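# Transfer plate C15 from nest N1 into landing nest N3

## Task

Carry plate C15 out of nest N1 and set it in the landing nest N3. It has to rest level within N3's locators, and its well A1 has to be at N3's corner labelled A1. Letting it drop a few millimetres onto N3 is fine, but a considerably longer drop there counts as failure. Plate C51 has to remain on N2, where it started. The plate must stay correctly placed without the robot supporting it, so open the gripper and move the arm away at the end.

## Robot and tools

ROBOT AND VIEWS. There is one arm with six revolute joints and a two-finger gripper. Three cameras give images: cam_head_left (896x504), cam_head_right (896x504) and cam_wrist (616x616), returned in that order. Coordinates use a scene frame whose origin sits on the table surface under the arm base; +z is up, and looking along +x, +y lies to the left. The base itself may be slightly tilted with respect to the table. Each nest has a sign on the deck naming it. On every labelled plate, well A1 lies at the short end that carries the label, in the corner farthest from the long side that carries a label.

execute_actions. Argument "actions" is a list holding zero or one entry. An empty list commands nothing and just reports the current state. A motion entry has "rows" (1 to 15 rows) and optional "steps" (1 to 15, default 15); each step is 1/30 s, row k is used on step k, and the final row is reused if steps outnumber rows. A wait entry has only "steps" (up to 300): it returns once that many steps have elapsed since the previous result, and your own reply time counts toward them. Optional "pictures" (true/false) chooses whether images come back. A refused call sends nothing to the robot.

ROW FORMAT. One row per step, seven plain numbers, each within [-1, 1], for the single arm. Numbers 1 to 6 are joint offsets in column order: waist, shoulder, elbow, wrist pitch, wrist yaw, wrist roll. They are scaled: 1.0 equals 1.202 rad (waist), 1.258 (shoulder), 1.238 (elbow), 2.073 (wrist pitch), 2.022 (wrist yaw) and 2.022 (wrist roll). These are offsets, not poses: they are added to the joint angles printed in the latest result that lists them. Before any such result exists in the scene, and for the second or later call inside one reply, they count from the angles at the moment the action begins. They never count from the previous row. Number 7 is the gripper opening and is absolute: +1 fully open, -1 closed.

JOINT RANGES (rad): waist -2.618 to 3.054, shoulder 0.000 to 3.142, elbow 0.000 to 3.142, wrist pitch -1.571 to 1.571, wrist yaw -1.571 to 1.571, wrist roll -2.094 to 2.094. A request more than 0.036 rad outside a range, in the outward direction, gets the call refused. The true stop may differ from the listed one by up to 0.036 rad either way; aims past it that also go further out than the current angle are clipped to the stop and reported as "joint sent to its limit". That line may refer to an earlier action still running, and its absence does not guarantee room remains.

SPEED. Each step the target handed to a joint stays within a lead of its measured angle: 0.202 rad waist, 0.258 shoulder, 0.238 elbow, 0.573 wrist pitch, 0.522 wrist yaw and roll. If targets would move the gripper over 70 mm away from where it is measured, all joints are pulled back proportionally. Big offsets therefore need several steps or calls.

SAG AND WAITING. Repeated zero offsets let the arm droop a bit more each action. To hold a posture, in a reply's first call send the offsets that bring joints back to the angles you want, use zeros in later calls of that reply, and enlarge the correction if a joint keeps falling short. Between calls the arm keeps heading for the last row sent until it has barely moved for a while, or a step is HELD; after that only a new action makes it travel or press further. Fingers already opening or closing finish anyway. Zeros are not a pause: they steer back to the reference angles. The simulation runs while you think and write.

RESULT LINES. Joint positions (rad) and Joint velocities (rad/s) list the six joints in column order, then the finger-pad gap in m and m/s (0.094 m when fully open). grip_measured is the finger opening on the command scale. "joint command not followed" means the clearance check altered or blocked targets; mounting blocks and posts count as part of the arm. HELD flags steps where all or part of your row was not passed on. Joint torques list the six joints; they include gravity and friction, have unit-specific offset, scale and noise, and are nonzero without contact. MOTOR HOT appears from 75 °C; OVER-TEMPERATURE FAULT reports stops.

GRIPPING. Outside the ends of the scale, the fingers go where grip_measured would read your commanded value. To hold a plate, command an opening below grip_measured: about 0.03 below gives a firm hold, less gives a lighter one. Readings may carry a constant error of about 1 mm of opening. Each pad pushes at most roughly 50 to 62 N (some grippers less, parts under about 2 mm thick get less), with a brief harder spike on first contact.

HEAT. Holding loads warms motors, even while you think. At 90 °C the arm halts for 10 s; that threshold then stays off for 5 minutes, after which 90 °C or more halts it again. At 100 °C motors and gripper go limp and the arm drops. Avoid long holds.

zoom_image. Arguments: "camera" (cam_head_left, cam_head_right or cam_wrist) and "region" [x0, y0, x1, y1] in that camera's pixels from the top-left corner, at most 504 by 504. It enlarges part of that camera's latest full image.

finished_scene. Argument "scene": the current scene's number. A reply with no tool call ends everything. If resuming from a summary, first send an empty actions list to learn the scene number and task.

CAUTIONS. Anything pushed or dropped off the table ends the scene. Avoid drops, slips, slams, collisions and heavy pressing; lower the plate to just above N3 before releasing, keep clear of C51 on N2, and move smoothly with modest effort.

Each tool is called after "Request:" as name(argument=value, ...) on one line, values as JSON.

## Session

Request:
execute_actions(actions=[])

Scene clock: 0.00 s of 6000.00 s.
grip_measured=+1.000
Joint positions: [ 0.659  1.761  1.903 -1.209  0.463 -0.796  0.094]
Joint velocities: [ 0.017 -0.017 -0.002  0.007 -0.022 -0.007  0.   ]
Joint torques (N m, as the arm reports them, + toward a larger angle): no reading
Motor temperatures (°C, as the motors report them): [27 26 27 27 26 26]

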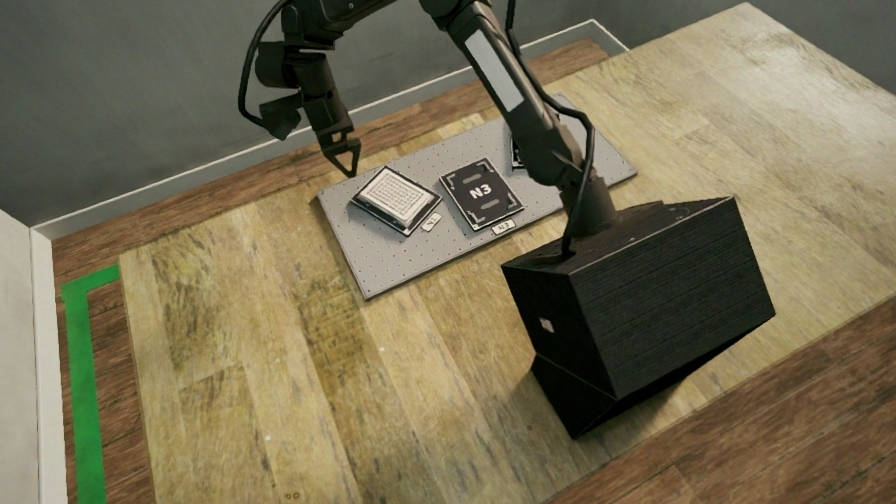

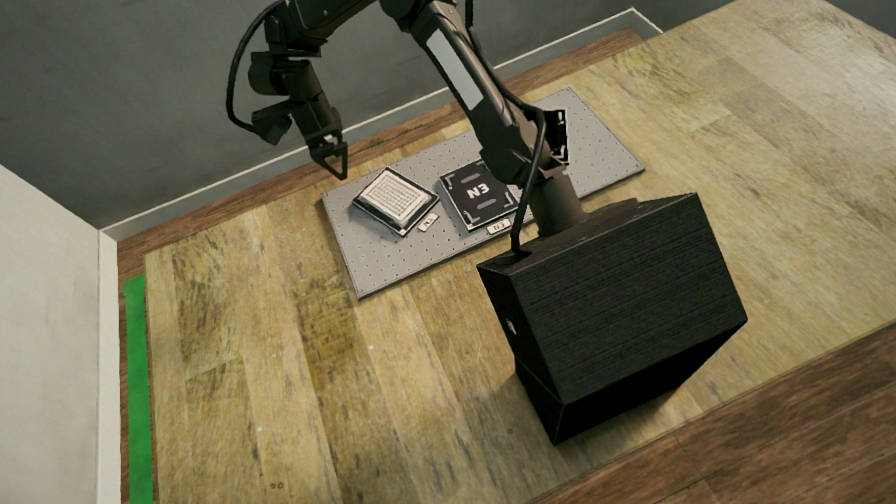

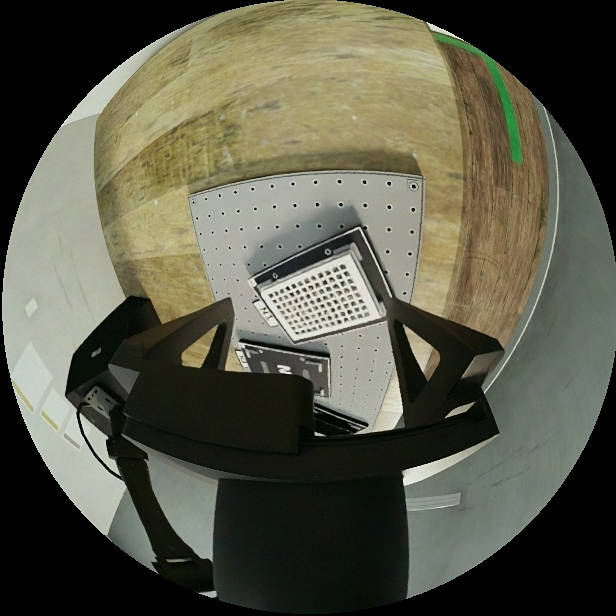

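Request:
zoom_image(camera="cam_head_left", region=[230, 0, 680, 260])

Request:
zoom_image(camera="cam_wrist", region=[200, 180, 440, 440])

Region (230, 0, 680, 260) of cam_head_left's 896x504 image, scaled by 1.120, with more detail than that image has; it fills the top 291 rows of this view, and the rest is white.

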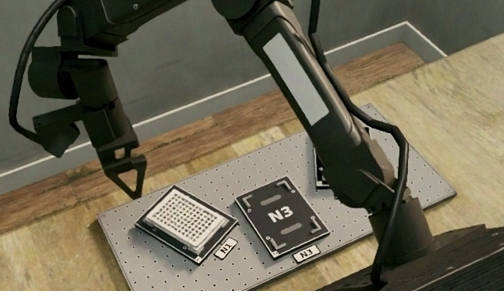

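Region (200, 180, 440, 440) of cam_wrist's 616x616 image, scaled by 1.938, with more detail than that image has; it fills the left 465 columns of this view, and the rest is white.

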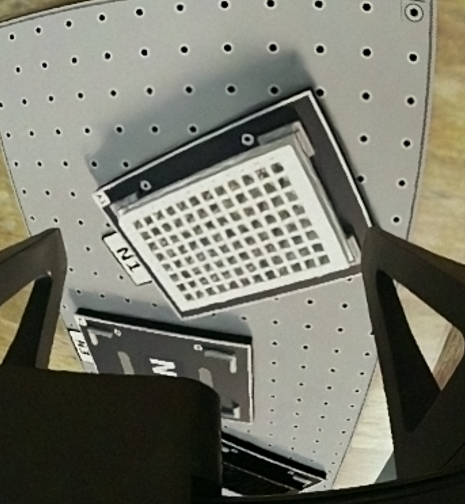

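Request:
execute_actions(actions=[{"rows":[[0,0,0,0,-0.229,0.394,1]],"steps":15}])

Scene clock: 27.33 s of 6000.00 s.
grip_measured=+1.000
Joint positions: [ 0.652  1.761  1.903 -1.21   0.035 -0.035  0.094]
Joint velocities: [ 0.007 -0.022 -0.002  0.022 -0.139  0.242  0.   ]
Joint torques (N m, as the arm reports them, + toward a larger angle): [  5.58 -11.11   3.93  -0.36  -0.44   0.  ]
Motor temperatures (°C, as the motors report them): [29 31 28 27 26 26]
Steps of this call (steps 1 to 90: nothing new was sent; then 23.83 s passed at rest; steps 91 to 105: all 15 steps of this action). Readings (joint positions):
91: [0.656 1.761 1.903 -1.211 0.410 -0.727]
92: [0.653 1.761 1.903 -1.211 0.331 -0.626]
94: [0.652 1.761 1.903 -1.210 0.217 -0.429]
98: [0.652 1.761 1.903 -1.210 0.098 -0.174]
105: the state above

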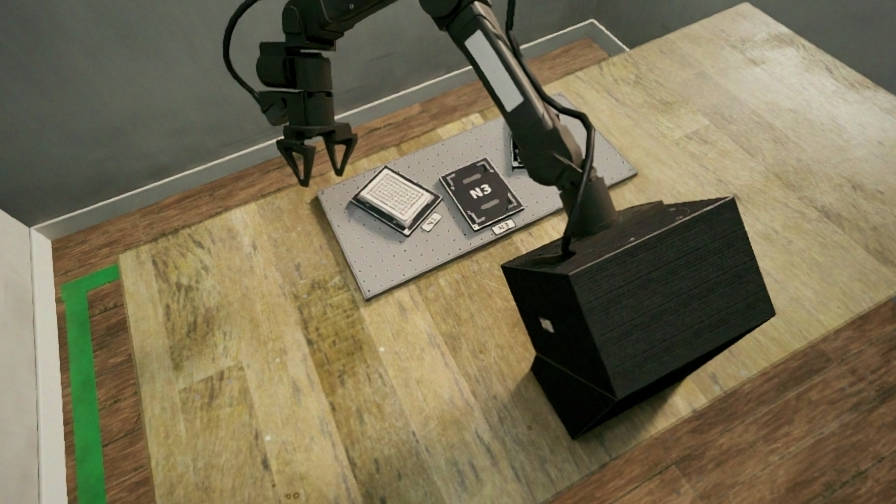

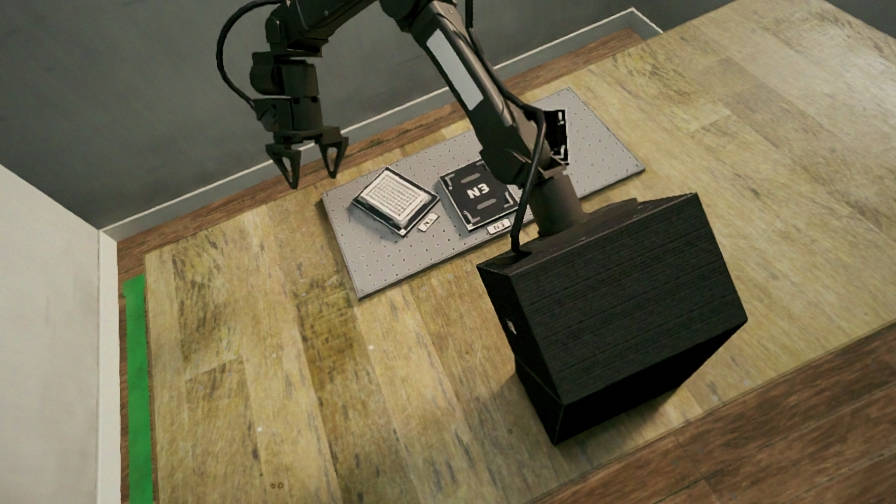

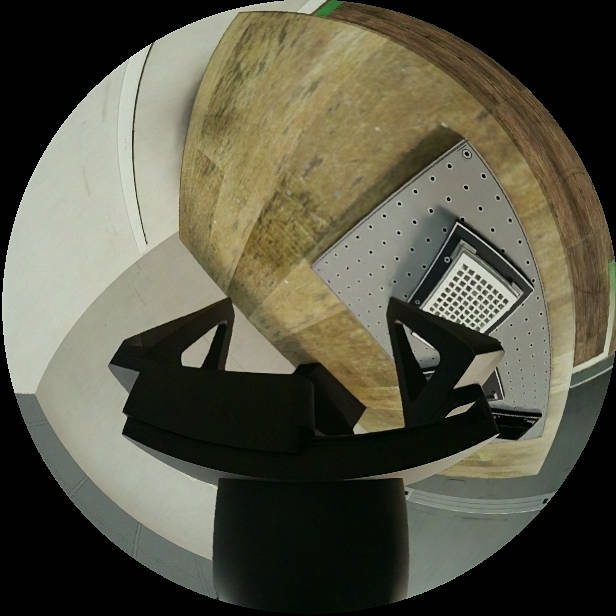

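Request:
execute_actions(actions=[{"rows":[[0,0,0,0,0.25,0,1]],"steps":15}])

Scene clock: 69.00 s of 6000.00 s.
grip_measured=+1.000
Joint positions: [ 0.641  1.761  1.903 -1.21   0.519 -0.026  0.094]
Joint velocities: [-0.012  0.002  0.007 -0.066  0.125 -0.037  0.   ]
Joint torques (N m, as the arm reports them, + toward a larger angle): [  5.51 -11.14   4.02  -0.37  -0.05   0.01]
Motor temperatures (°C, as the motors report them): [29 33 28 27 26 26]
Steps of this call (steps 1 to 30: the robot went on to your last target; steps 31 to 90: nothing new was sent; then 38.17 s passed at rest; steps 91 to 105: all 15 steps of this action). Readings (joint positions):
91: [0.654 1.761 1.903 -1.210 0.080 -0.002]
92: [0.655 1.761 1.903 -1.210 0.172 -0.007]
94: [0.648 1.761 1.903 -1.210 0.308 -0.013]
98: [0.641 1.761 1.903 -1.210 0.449 -0.021]
105: the state above

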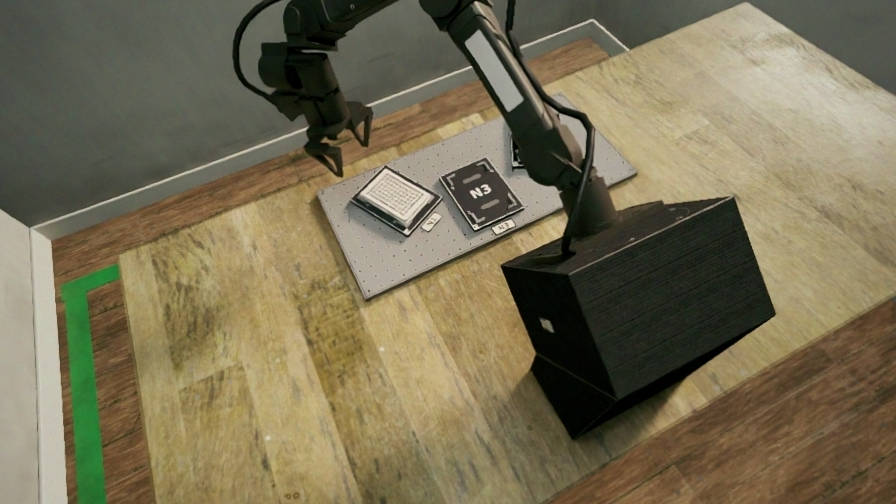

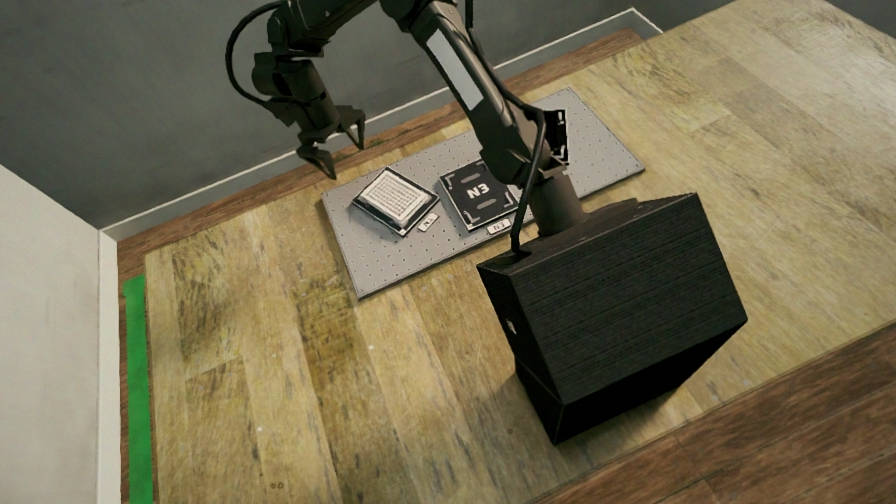

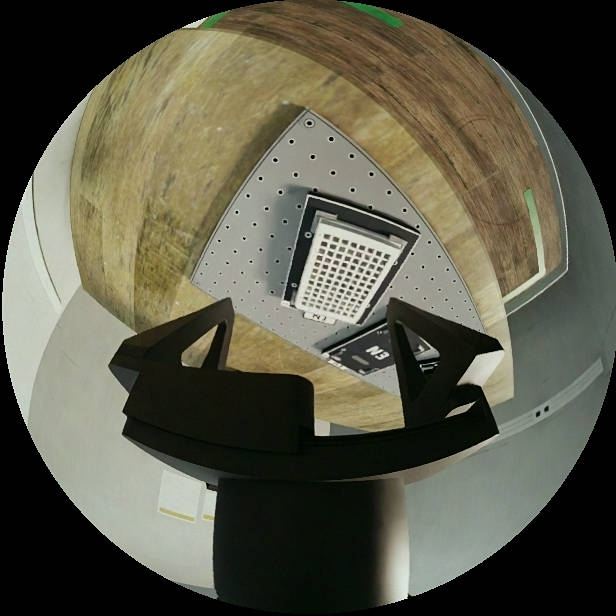

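Request:
zoom_image(camera="cam_wrist", region=[180, 90, 500, 400])

Request:
zoom_image(camera="cam_head_left", region=[330, 130, 640, 260])

Region (180, 90, 500, 400) of cam_wrist's 616x616 image, scaled by 1.575, with more detail than that image has; it fills the top 488 rows of this view, and the rest is white.

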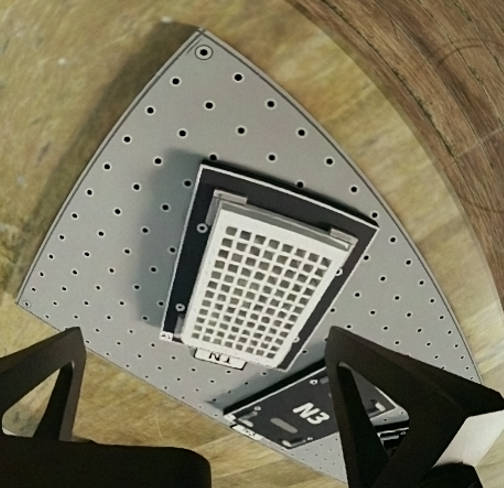

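Region (330, 130, 640, 260) of cam_head_left's 896x504 image, scaled by 1.626, with more detail than that image has; it fills the top 211 rows of this view, and the rest is white.

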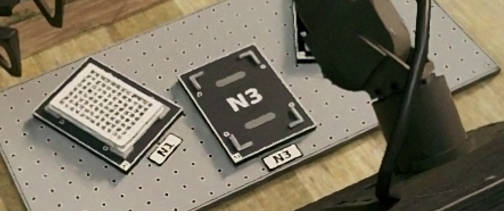

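Request:
execute_actions(actions=[{"rows":[[0,0,0,0.072,0.04,0.17,1]],"steps":15}])

Scene clock: 108.27 s of 6000.00 s.
grip_measured=+1.000
Joint positions: [ 0.636  1.762  1.903 -1.082  0.589  0.3    0.094]
Joint velocities: [ 0.007 -0.002  0.002  0.037 -0.066  0.007  0.   ]
Joint torques (N m, as the arm reports them, + toward a larger angle): [  5.1  -11.32   4.32   0.05   0.11   0.09]
Motor temperatures (°C, as the motors report them): [29 34 28 27 26 26]
Steps of this call (steps 1 to 30: the robot went on to your last target; steps 31 to 90: nothing new was sent; then 35.77 s passed at rest; steps 91 to 105: all 15 steps of this action). Readings (joint positions):
91: [0.641 1.761 1.903 -1.202 0.542 0.017]
92: [0.641 1.762 1.903 -1.180 0.552 0.077]
94: [0.638 1.762 1.903 -1.139 0.567 0.163]
98: [0.636 1.762 1.903 -1.100 0.582 0.252]
105: the state above

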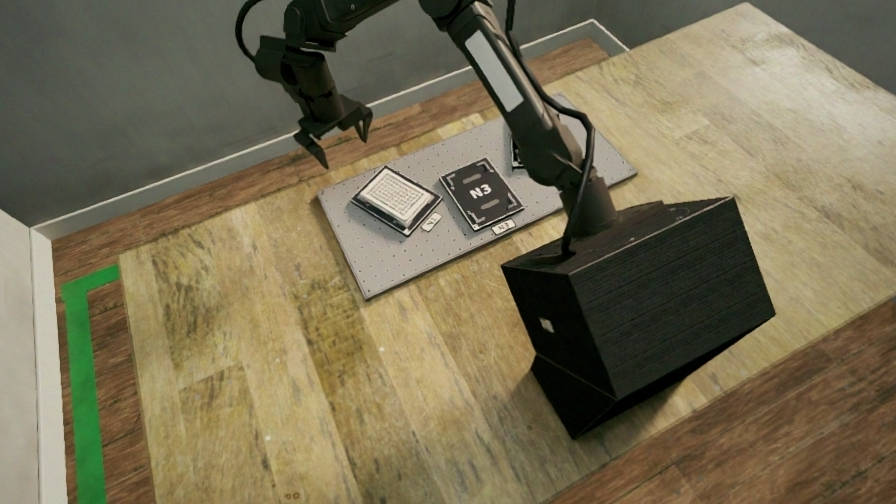

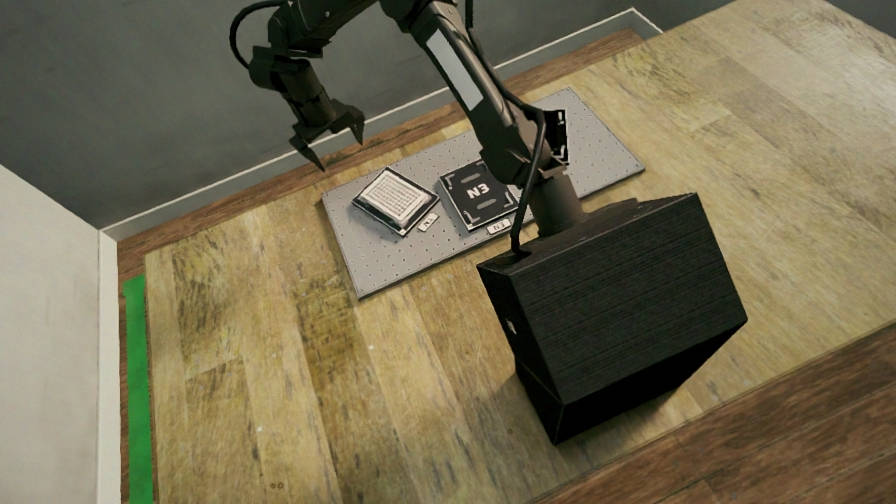

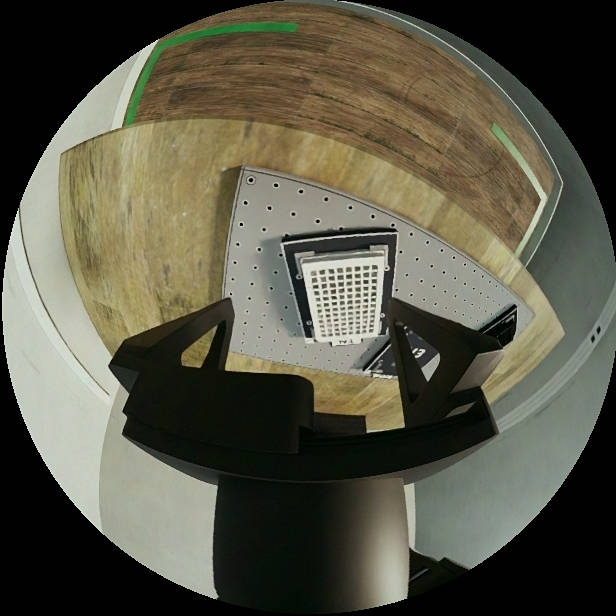

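Request:
execute_actions(actions=[{"rows":[[-0.209,-0.025,-0.309,0.222,-0.079,-0.109,1]],"steps":15}], pictures=false)

Request:
execute_actions(actions=[{"steps":40}])

Scene clock: 135.77 s of 6000.00 s.
grip_measured=+1.000
Joint positions: [ 0.38   1.711  1.543 -0.683  0.43   0.091  0.094]
Joint velocities: [ 0.002 -0.007 -0.027 -0.022 -0.051 -0.095  0.   ]
Joint torques (N m, as the arm reports them, + toward a larger angle): [ 3.82 -9.87  1.93  0.47 -0.09  0.  ]
Motor temperatures (°C, as the motors report them): [29 34 29 27 26 26]
Steps of this call (steps 1 to 30: the robot went on to your last target; steps 31 to 90: nothing new was sent; then 24.00 s passed at rest; steps 91 to 105: all 15 steps of this action). Readings (joint positions):
91: [0.620 1.753 1.869 -1.025 0.570 0.285]
92: [0.590 1.735 1.810 -0.940 0.537 0.250]
94: [0.493 1.726 1.700 -0.831 0.505 0.202]
98: [0.381 1.711 1.555 -0.732 0.442 0.138]
105: the state above

Scene clock: 137.10 s of 6000.00 s.
grip_measured=+1.000
Joint positions: [ 0.38   1.711  1.543 -0.68   0.43   0.078  0.094]
Joint velocities: [-0.002  0.017 -0.012  0.051 -0.066  0.037  0.   ]
Joint torques (N m, as the arm reports them, + toward a larger angle): [  3.76 -10.     1.76   0.48  -0.01  -0.04]
Motor temperatures (°C, as the motors report them): [29 34 29 27 26 26]
Steps of this call (steps 1 to 30: the robot went on to your last target; steps 31 to 40: nothing new was sent). Readings (joint positions):
1: [0.380 1.711 1.543 -0.682 0.430 0.089]
2: [0.380 1.711 1.543 -0.681 0.430 0.086]
4: [0.380 1.711 1.543 -0.681 0.430 0.083]
8: [0.380 1.711 1.543 -0.680 0.430 0.080]
40: the state above
The arm was judged still, so your last target was given up. Only a new action makes it travel on or press farther. Fingers that are still opening or closing keep moving.

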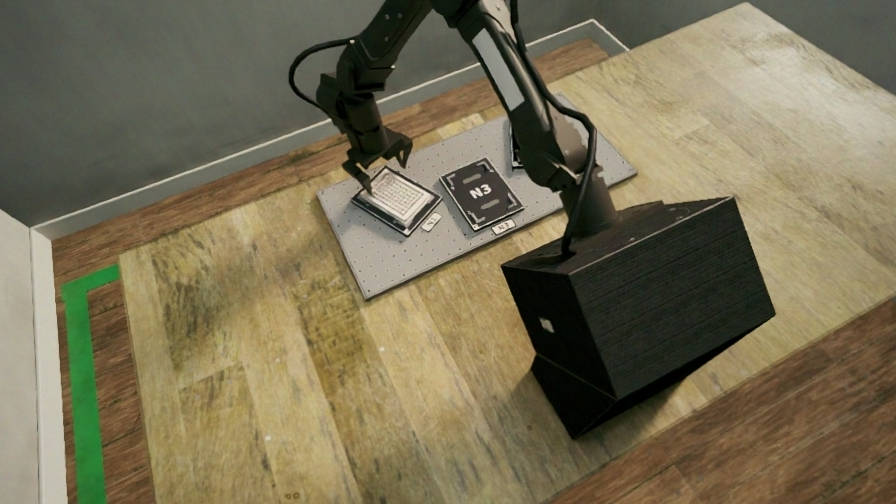

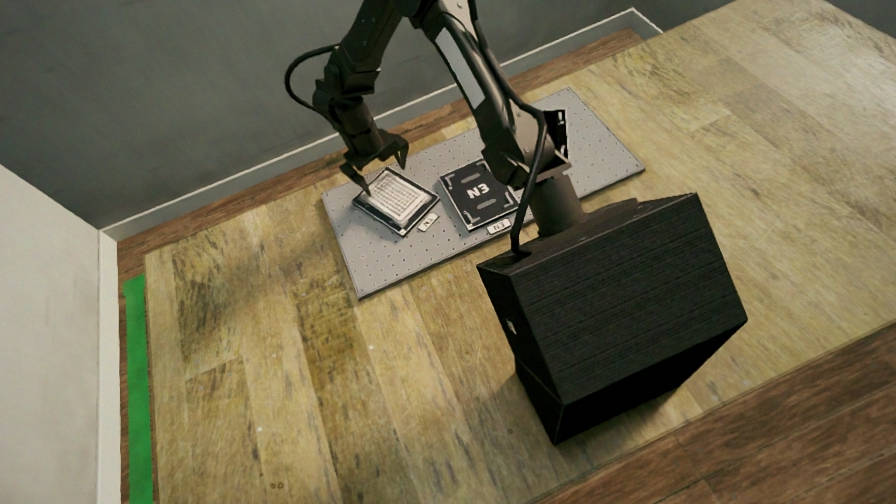

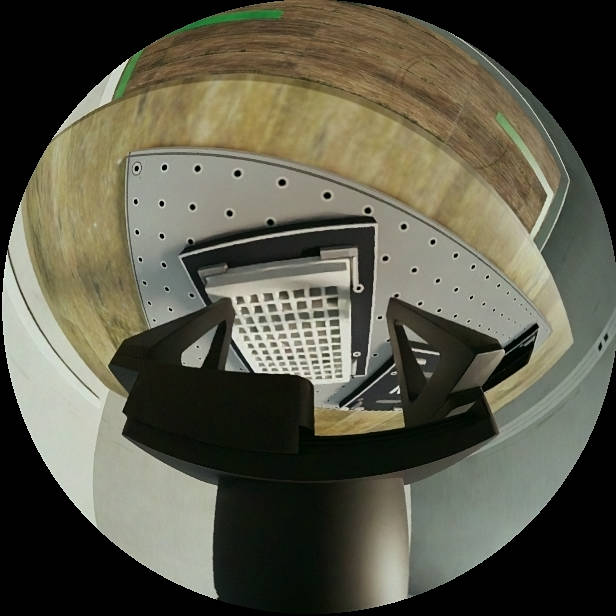

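Request:
zoom_image(camera="cam_wrist", region=[120, 130, 500, 430])

Request:
zoom_image(camera="cam_head_right", region=[290, 40, 530, 250])

Region (120, 130, 500, 430) of cam_wrist's 616x616 image, scaled by 1.326, with more detail than that image has; it fills the top 398 rows of this view, and the rest is white.

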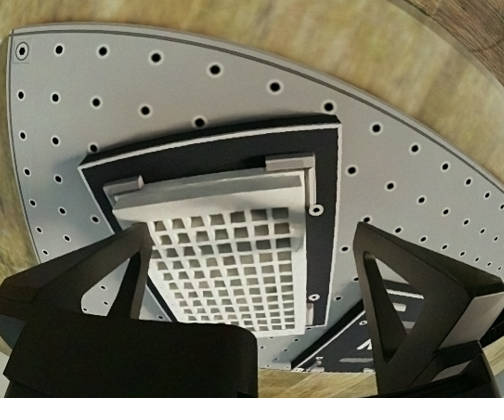

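Region (290, 40, 530, 250) of cam_head_right's 896x504 image, scaled by 2.100, with more detail than that image has; it fills the top 441 rows of this view, and the rest is white.

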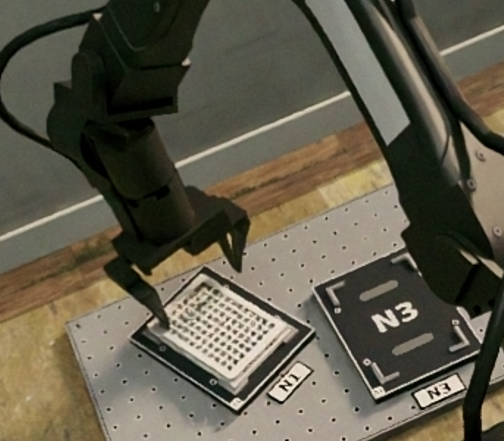

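Request:
execute_actions(actions=[{"rows":[[0.028,-0.138,-0.228,0.046,0.011,-0.068,1]],"steps":15}], pictures=false)

Request:
execute_actions(actions=[{"steps":15}])

Scene clock: 177.90 s of 6000.00 s.
grip_measured=+1.000
Joint positions: [ 0.396  1.55   1.265 -0.606  0.445 -0.049  0.094]
Joint velocities: [-0.027 -0.012 -0.022  0.095 -0.022  0.081  0.   ]
Joint torques (N m, as the arm reports them, + toward a larger angle): [  4.29 -11.29   2.78  -0.07   0.06  -0.09]
Motor temperatures (°C, as the motors report them): [29 34 28 28 26 26]
Steps of this call (steps 1 to 90: nothing new was sent; then 37.30 s passed at rest; steps 91 to 105: all 15 steps of this action). Readings (joint positions):
91: [0.382 1.689 1.507 -0.649 0.431 0.058]
92: [0.385 1.644 1.431 -0.613 0.433 0.036]
94: [0.393 1.568 1.314 -0.619 0.438 0.004]
98: [0.396 1.550 1.265 -0.626 0.441 -0.031]
105: the state above

Scene clock: 178.40 s of 6000.00 s.
grip_measured=+1.000
Joint positions: [ 0.396  1.55   1.265 -0.601  0.446 -0.054  0.094]
Joint velocities: [ 0.007 -0.012  0.007 -0.037 -0.037  0.051  0.   ]
Joint torques (N m, as the arm reports them, + toward a larger angle): [  4.32 -11.35   2.94  -0.02   0.    -0.02]
Motor temperatures (°C, as the motors report them): [29 34 28 28 26 26]
Steps of this call (steps 1 to 15: the robot went on to your last target). Readings (joint positions):
1: [0.396 1.550 1.265 -0.605 0.445 -0.050]
2: [0.396 1.550 1.265 -0.604 0.445 -0.051]
4: [0.396 1.550 1.265 -0.603 0.446 -0.052]
8: [0.396 1.550 1.265 -0.602 0.446 -0.053]
15: the state above
The arm was judged still, so your last target was given up. Only a new action makes it travel on or press farther. Fingers that are still opening or closing keep moving.

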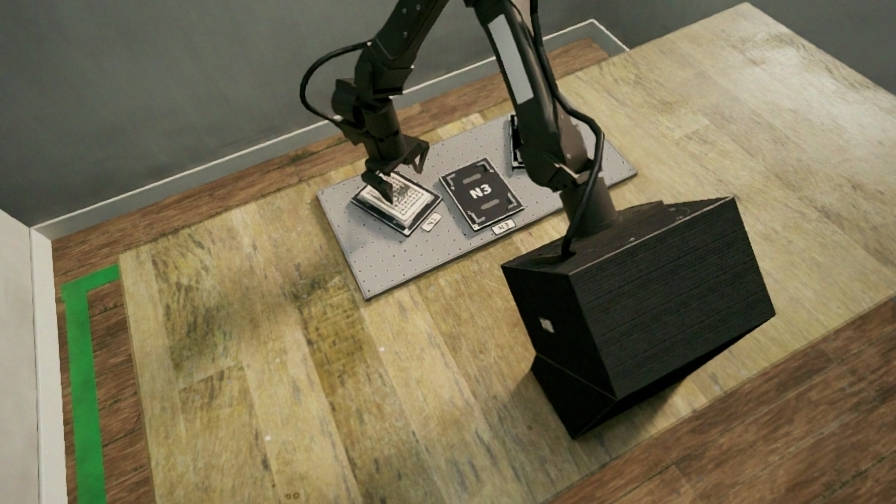

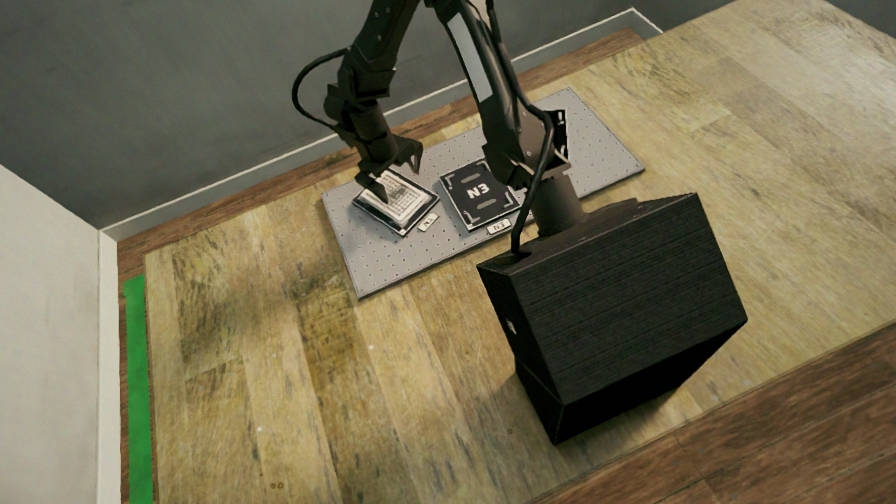

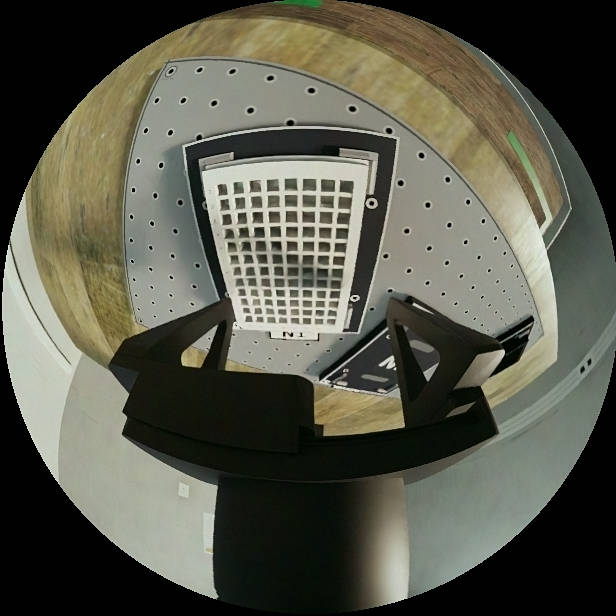

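Request:
execute_actions(actions=[{"rows":[[0.014,0.0287,-0.0099,0.023,0.004,0.006,1]],"steps":15}])

Scene clock: 194.87 s of 6000.00 s.
grip_measured=+1.000
Joint positions: [ 0.396  1.589  1.265 -0.572  0.448 -0.047  0.094]
Joint velocities: [-0.007 -0.002 -0.002  0.007 -0.051  0.007  0.   ]
Joint torques (N m, as the arm reports them, + toward a larger angle): [  4.38 -10.45   2.19  -0.03  -0.01  -0.02]
Motor temperatures (°C, as the motors report them): [29 35 28 28 26 26]
Steps of this call (steps 1 to 90: nothing new was sent; then 12.97 s passed at rest; steps 91 to 105: all 15 steps of this action). Readings (joint positions):
91: [0.396 1.553 1.265 -0.599 0.446 -0.053]
92: [0.396 1.557 1.265 -0.591 0.447 -0.051]
94: [0.396 1.572 1.265 -0.581 0.448 -0.049]
98: [0.396 1.589 1.265 -0.578 0.448 -0.048]
105: the state above

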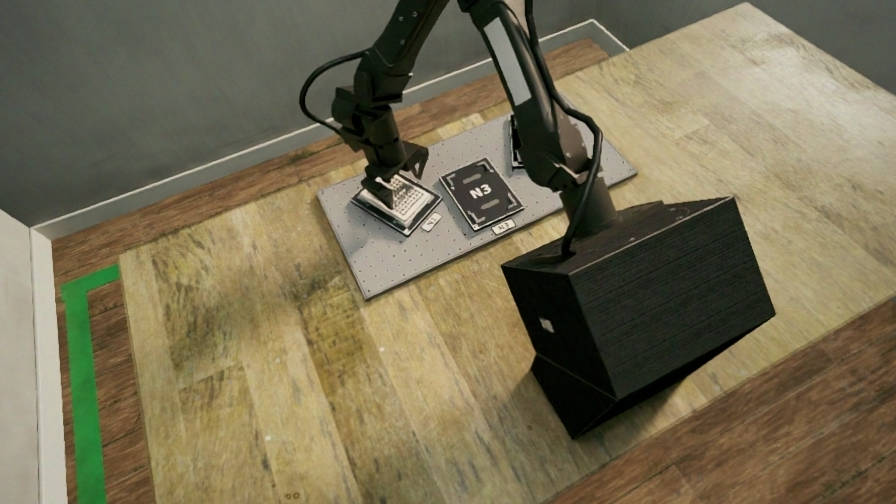

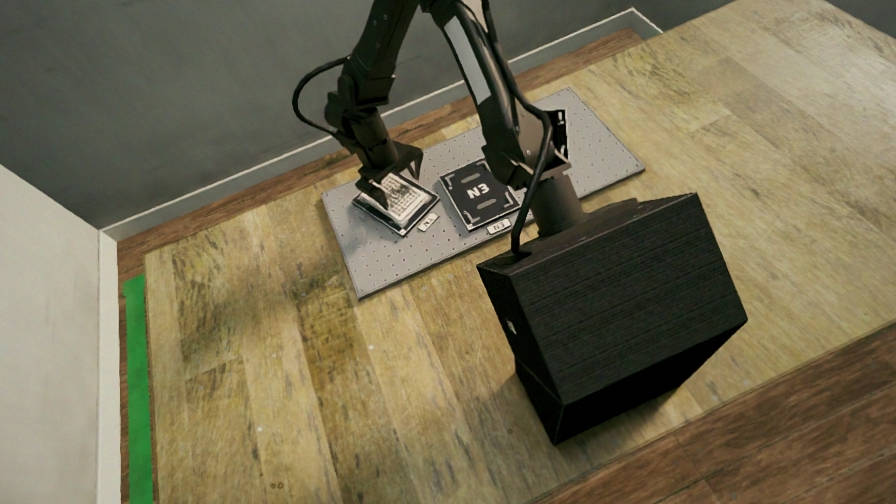

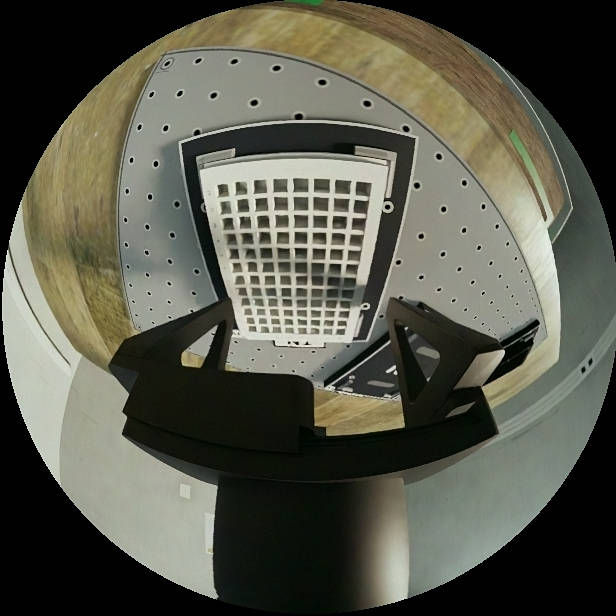

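Request:
execute_actions(actions=[{"rows":[[0.03,0,0,0,0,0,1]],"steps":15}])

Scene clock: 204.47 s of 6000.00 s.
grip_measured=+1.000
Joint positions: [ 0.414  1.589  1.265 -0.571  0.449 -0.046  0.094]
Joint velocities: [-0.012 -0.007 -0.012 -0.007  0.007  0.037  0.   ]
Joint torques (N m, as the arm reports them, + toward a larger angle): [  4.65 -10.18   3.09  -0.23  -0.1   -0.04]
Motor temperatures (°C, as the motors report them): [29 35 28 28 26 26]
Steps of this call (steps 1 to 15: the robot went on to your last target; steps 16 to 90: nothing new was sent; then 6.10 s passed at rest; steps 91 to 105: all 15 steps of this action). Readings (joint positions):
91: [0.397 1.589 1.265 -0.571 0.448 -0.046]
92: [0.400 1.589 1.265 -0.571 0.449 -0.046]
94: [0.408 1.589 1.265 -0.571 0.449 -0.046]
98: [0.414 1.589 1.265 -0.571 0.449 -0.046]
105: the state above

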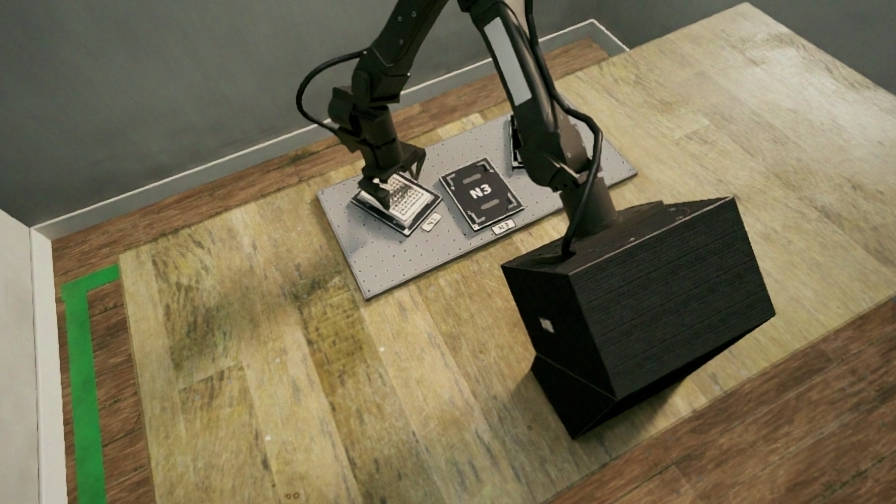

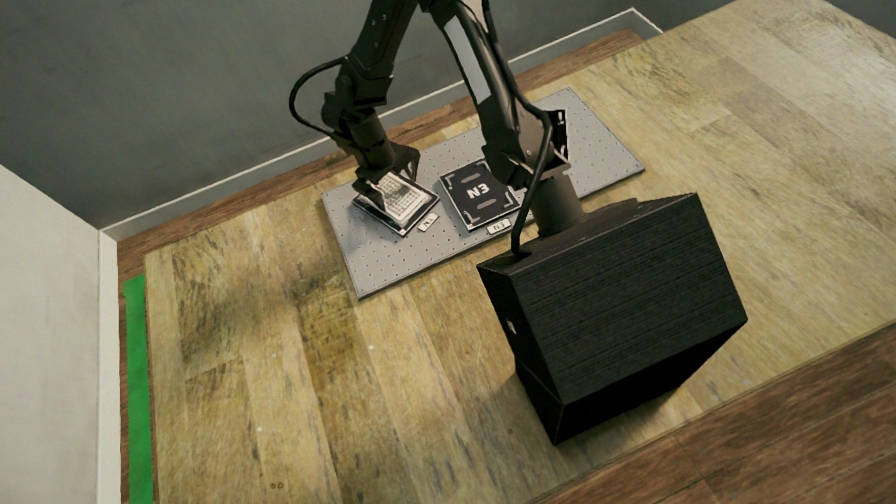

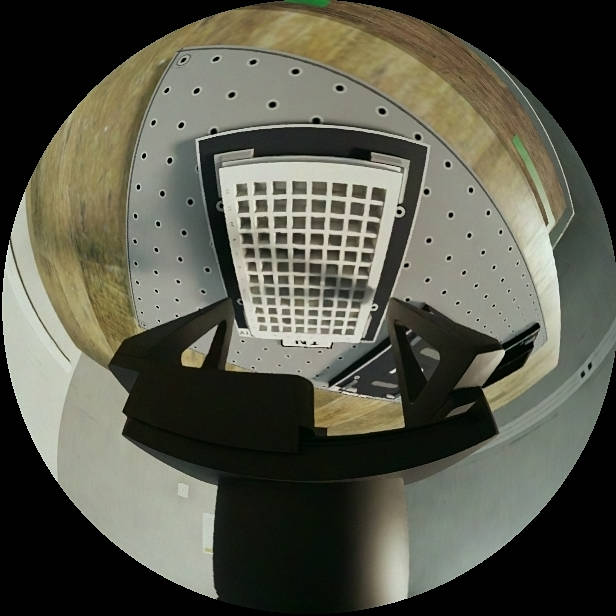

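Request:
execute_actions(actions=[{"rows":[[0.011,0.076,0.14,-0.027,0,0,1]],"steps":15}])

Scene clock: 217.10 s of 6000.00 s.
grip_measured=+1.000
Joint positions: [ 0.414  1.685  1.416 -0.616  0.449 -0.046  0.094]
Joint velocities: [-0.012 -0.007 -0.007  0.051 -0.007 -0.081  0.   ]
Joint torques (N m, as the arm reports them, + toward a larger angle): [  4.54 -10.8    4.54  -0.28  -0.05  -0.02]
Motor temperatures (°C, as the motors report them): [29 35 28 28 26 26]
Steps of this call (steps 1 to 15: the robot went on to your last target; steps 16 to 90: nothing new was sent; then 9.13 s passed at rest; steps 91 to 105: all 15 steps of this action). Readings (joint positions):
91: [0.414 1.601 1.287 -0.594 0.449 -0.046]
92: [0.414 1.628 1.331 -0.617 0.449 -0.046]
94: [0.414 1.673 1.398 -0.610 0.449 -0.046]
98: [0.414 1.685 1.416 -0.608 0.449 -0.046]
105: the state above

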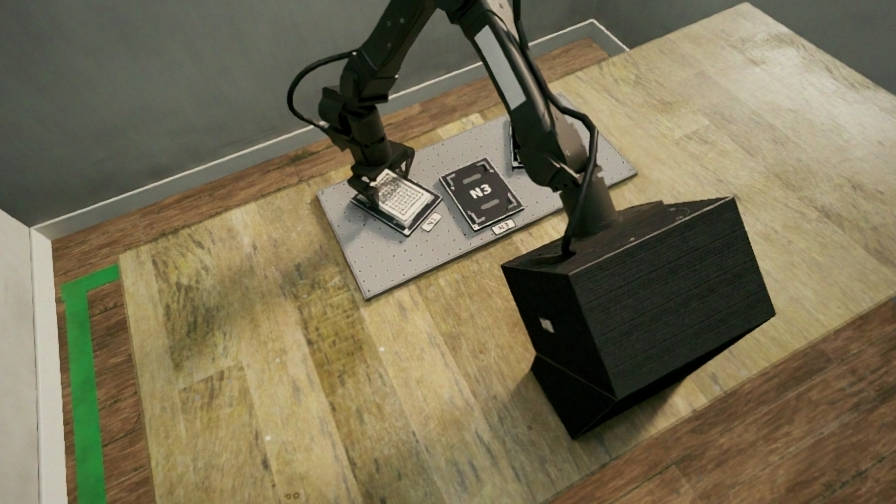

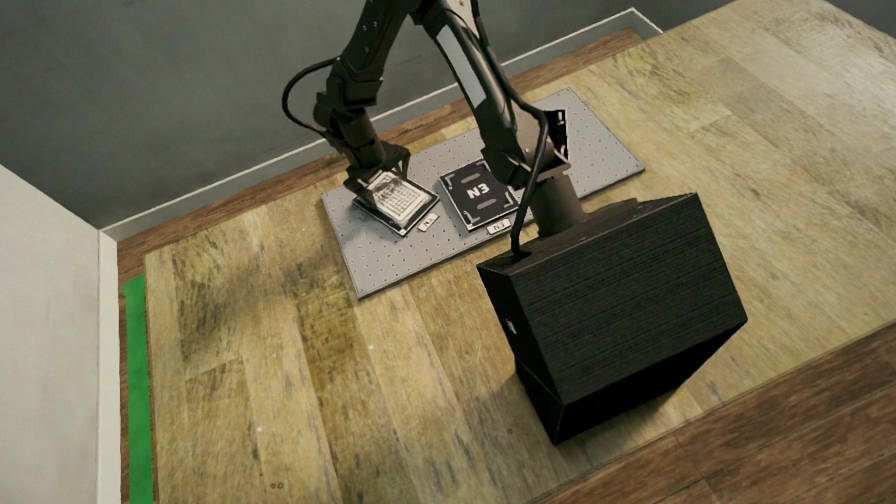

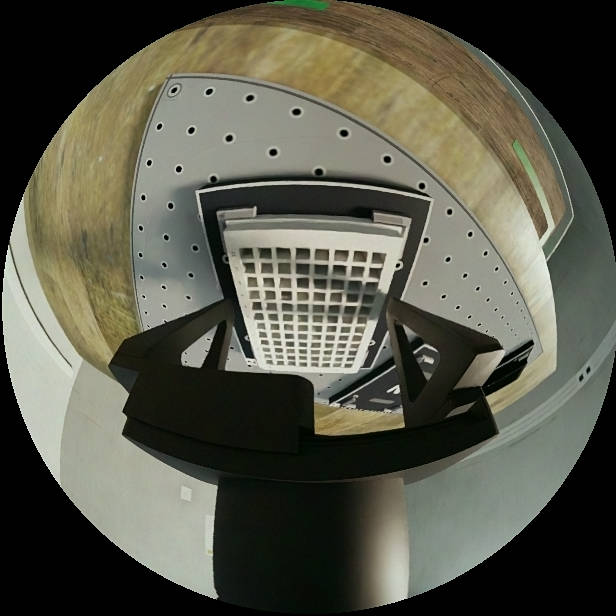

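Request:
execute_actions(actions=[{"rows":[[-0.013,0.005,-0.027,0.022,-0.005,-0.006,1]],"steps":15}])

Request:
zoom_image(camera="cam_wrist", region=[170, 170, 450, 400])

Request:
zoom_image(camera="cam_head_left", region=[310, 110, 470, 250])

Scene clock: 231.00 s of 6000.00 s.
grip_measured=+1.000
Joint positions: [ 0.396  1.689  1.395 -0.589  0.446 -0.053  0.094]
Joint velocities: [-0.017 -0.002  0.002 -0.007 -0.022  0.037  0.   ]
Joint torques (N m, as the arm reports them, + toward a larger angle): [  3.57 -11.03   2.55   0.04  -0.13   0.  ]
Motor temperatures (°C, as the motors report them): [29 35 29 28 26 26]
Steps of this call (steps 1 to 15: the robot went on to your last target; steps 16 to 90: nothing new was sent; then 10.40 s passed at rest; steps 91 to 105: all 15 steps of this action). Readings (joint positions):
91: [0.413 1.685 1.414 -0.613 0.448 -0.048]
92: [0.411 1.685 1.410 -0.606 0.447 -0.049]
94: [0.403 1.685 1.401 -0.598 0.447 -0.050]
98: [0.396 1.689 1.395 -0.595 0.447 -0.052]
105: the state above

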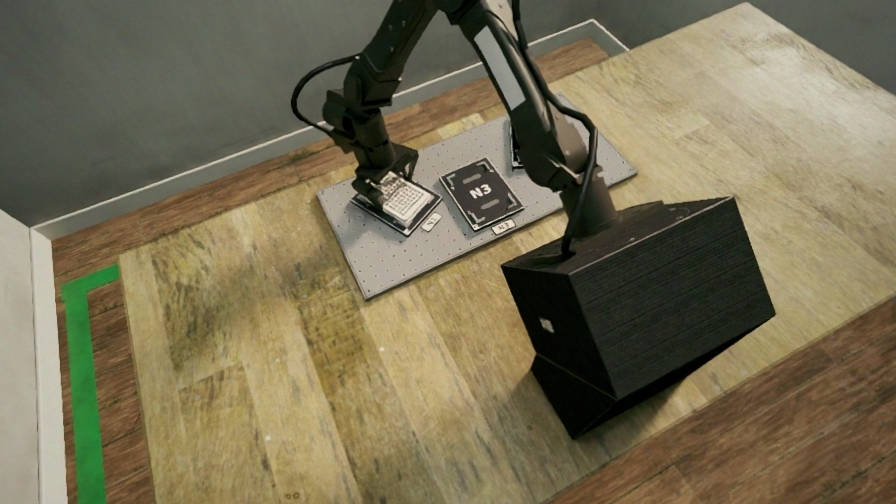

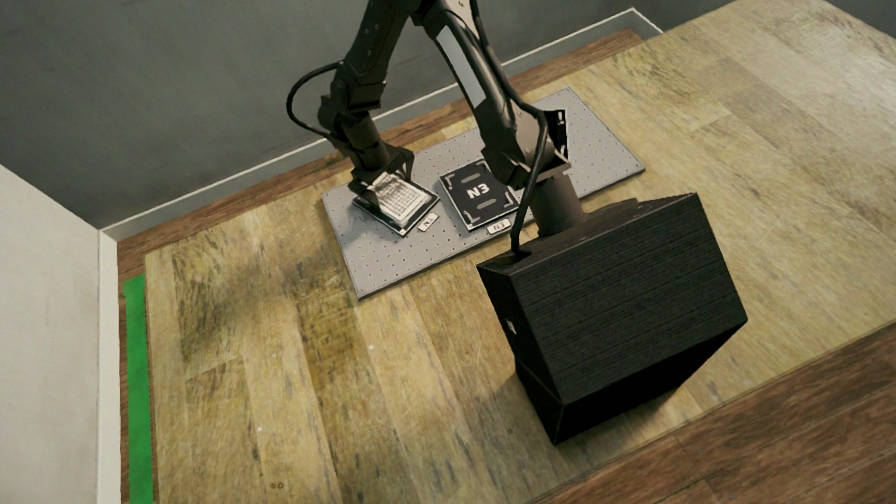

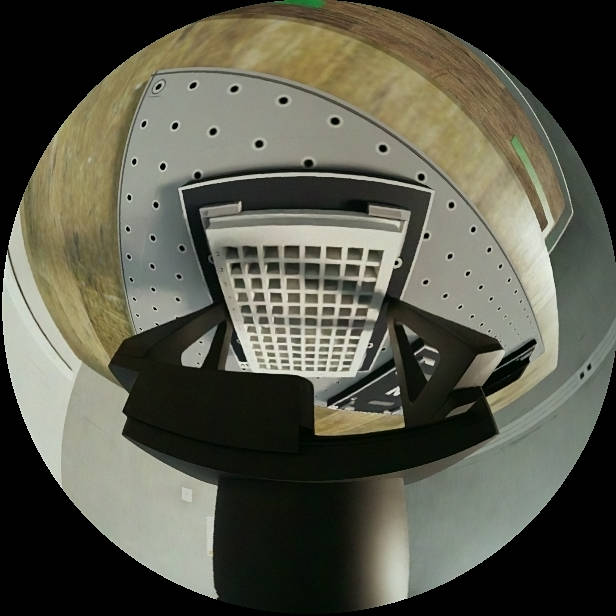

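Region (170, 170, 450, 400) of cam_wrist's 616x616 image, scaled by 1.800, with more detail than that image has; it fills the top 414 rows of this view, and the rest is white.

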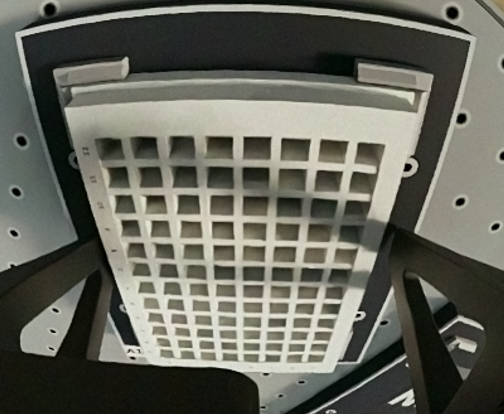

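Region (310, 110, 470, 250) of cam_head_left's 896x504 image, scaled by 3.150, with more detail than that image has; it fills the top 441 rows of this view, and the rest is white.

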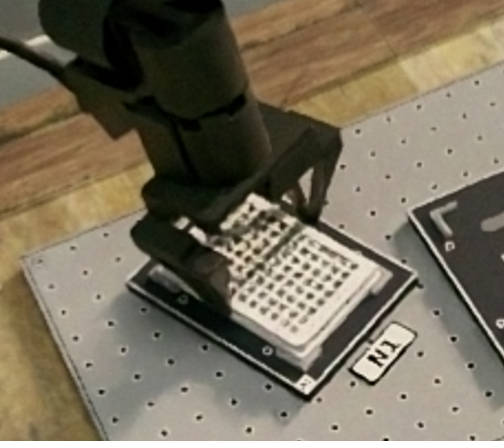

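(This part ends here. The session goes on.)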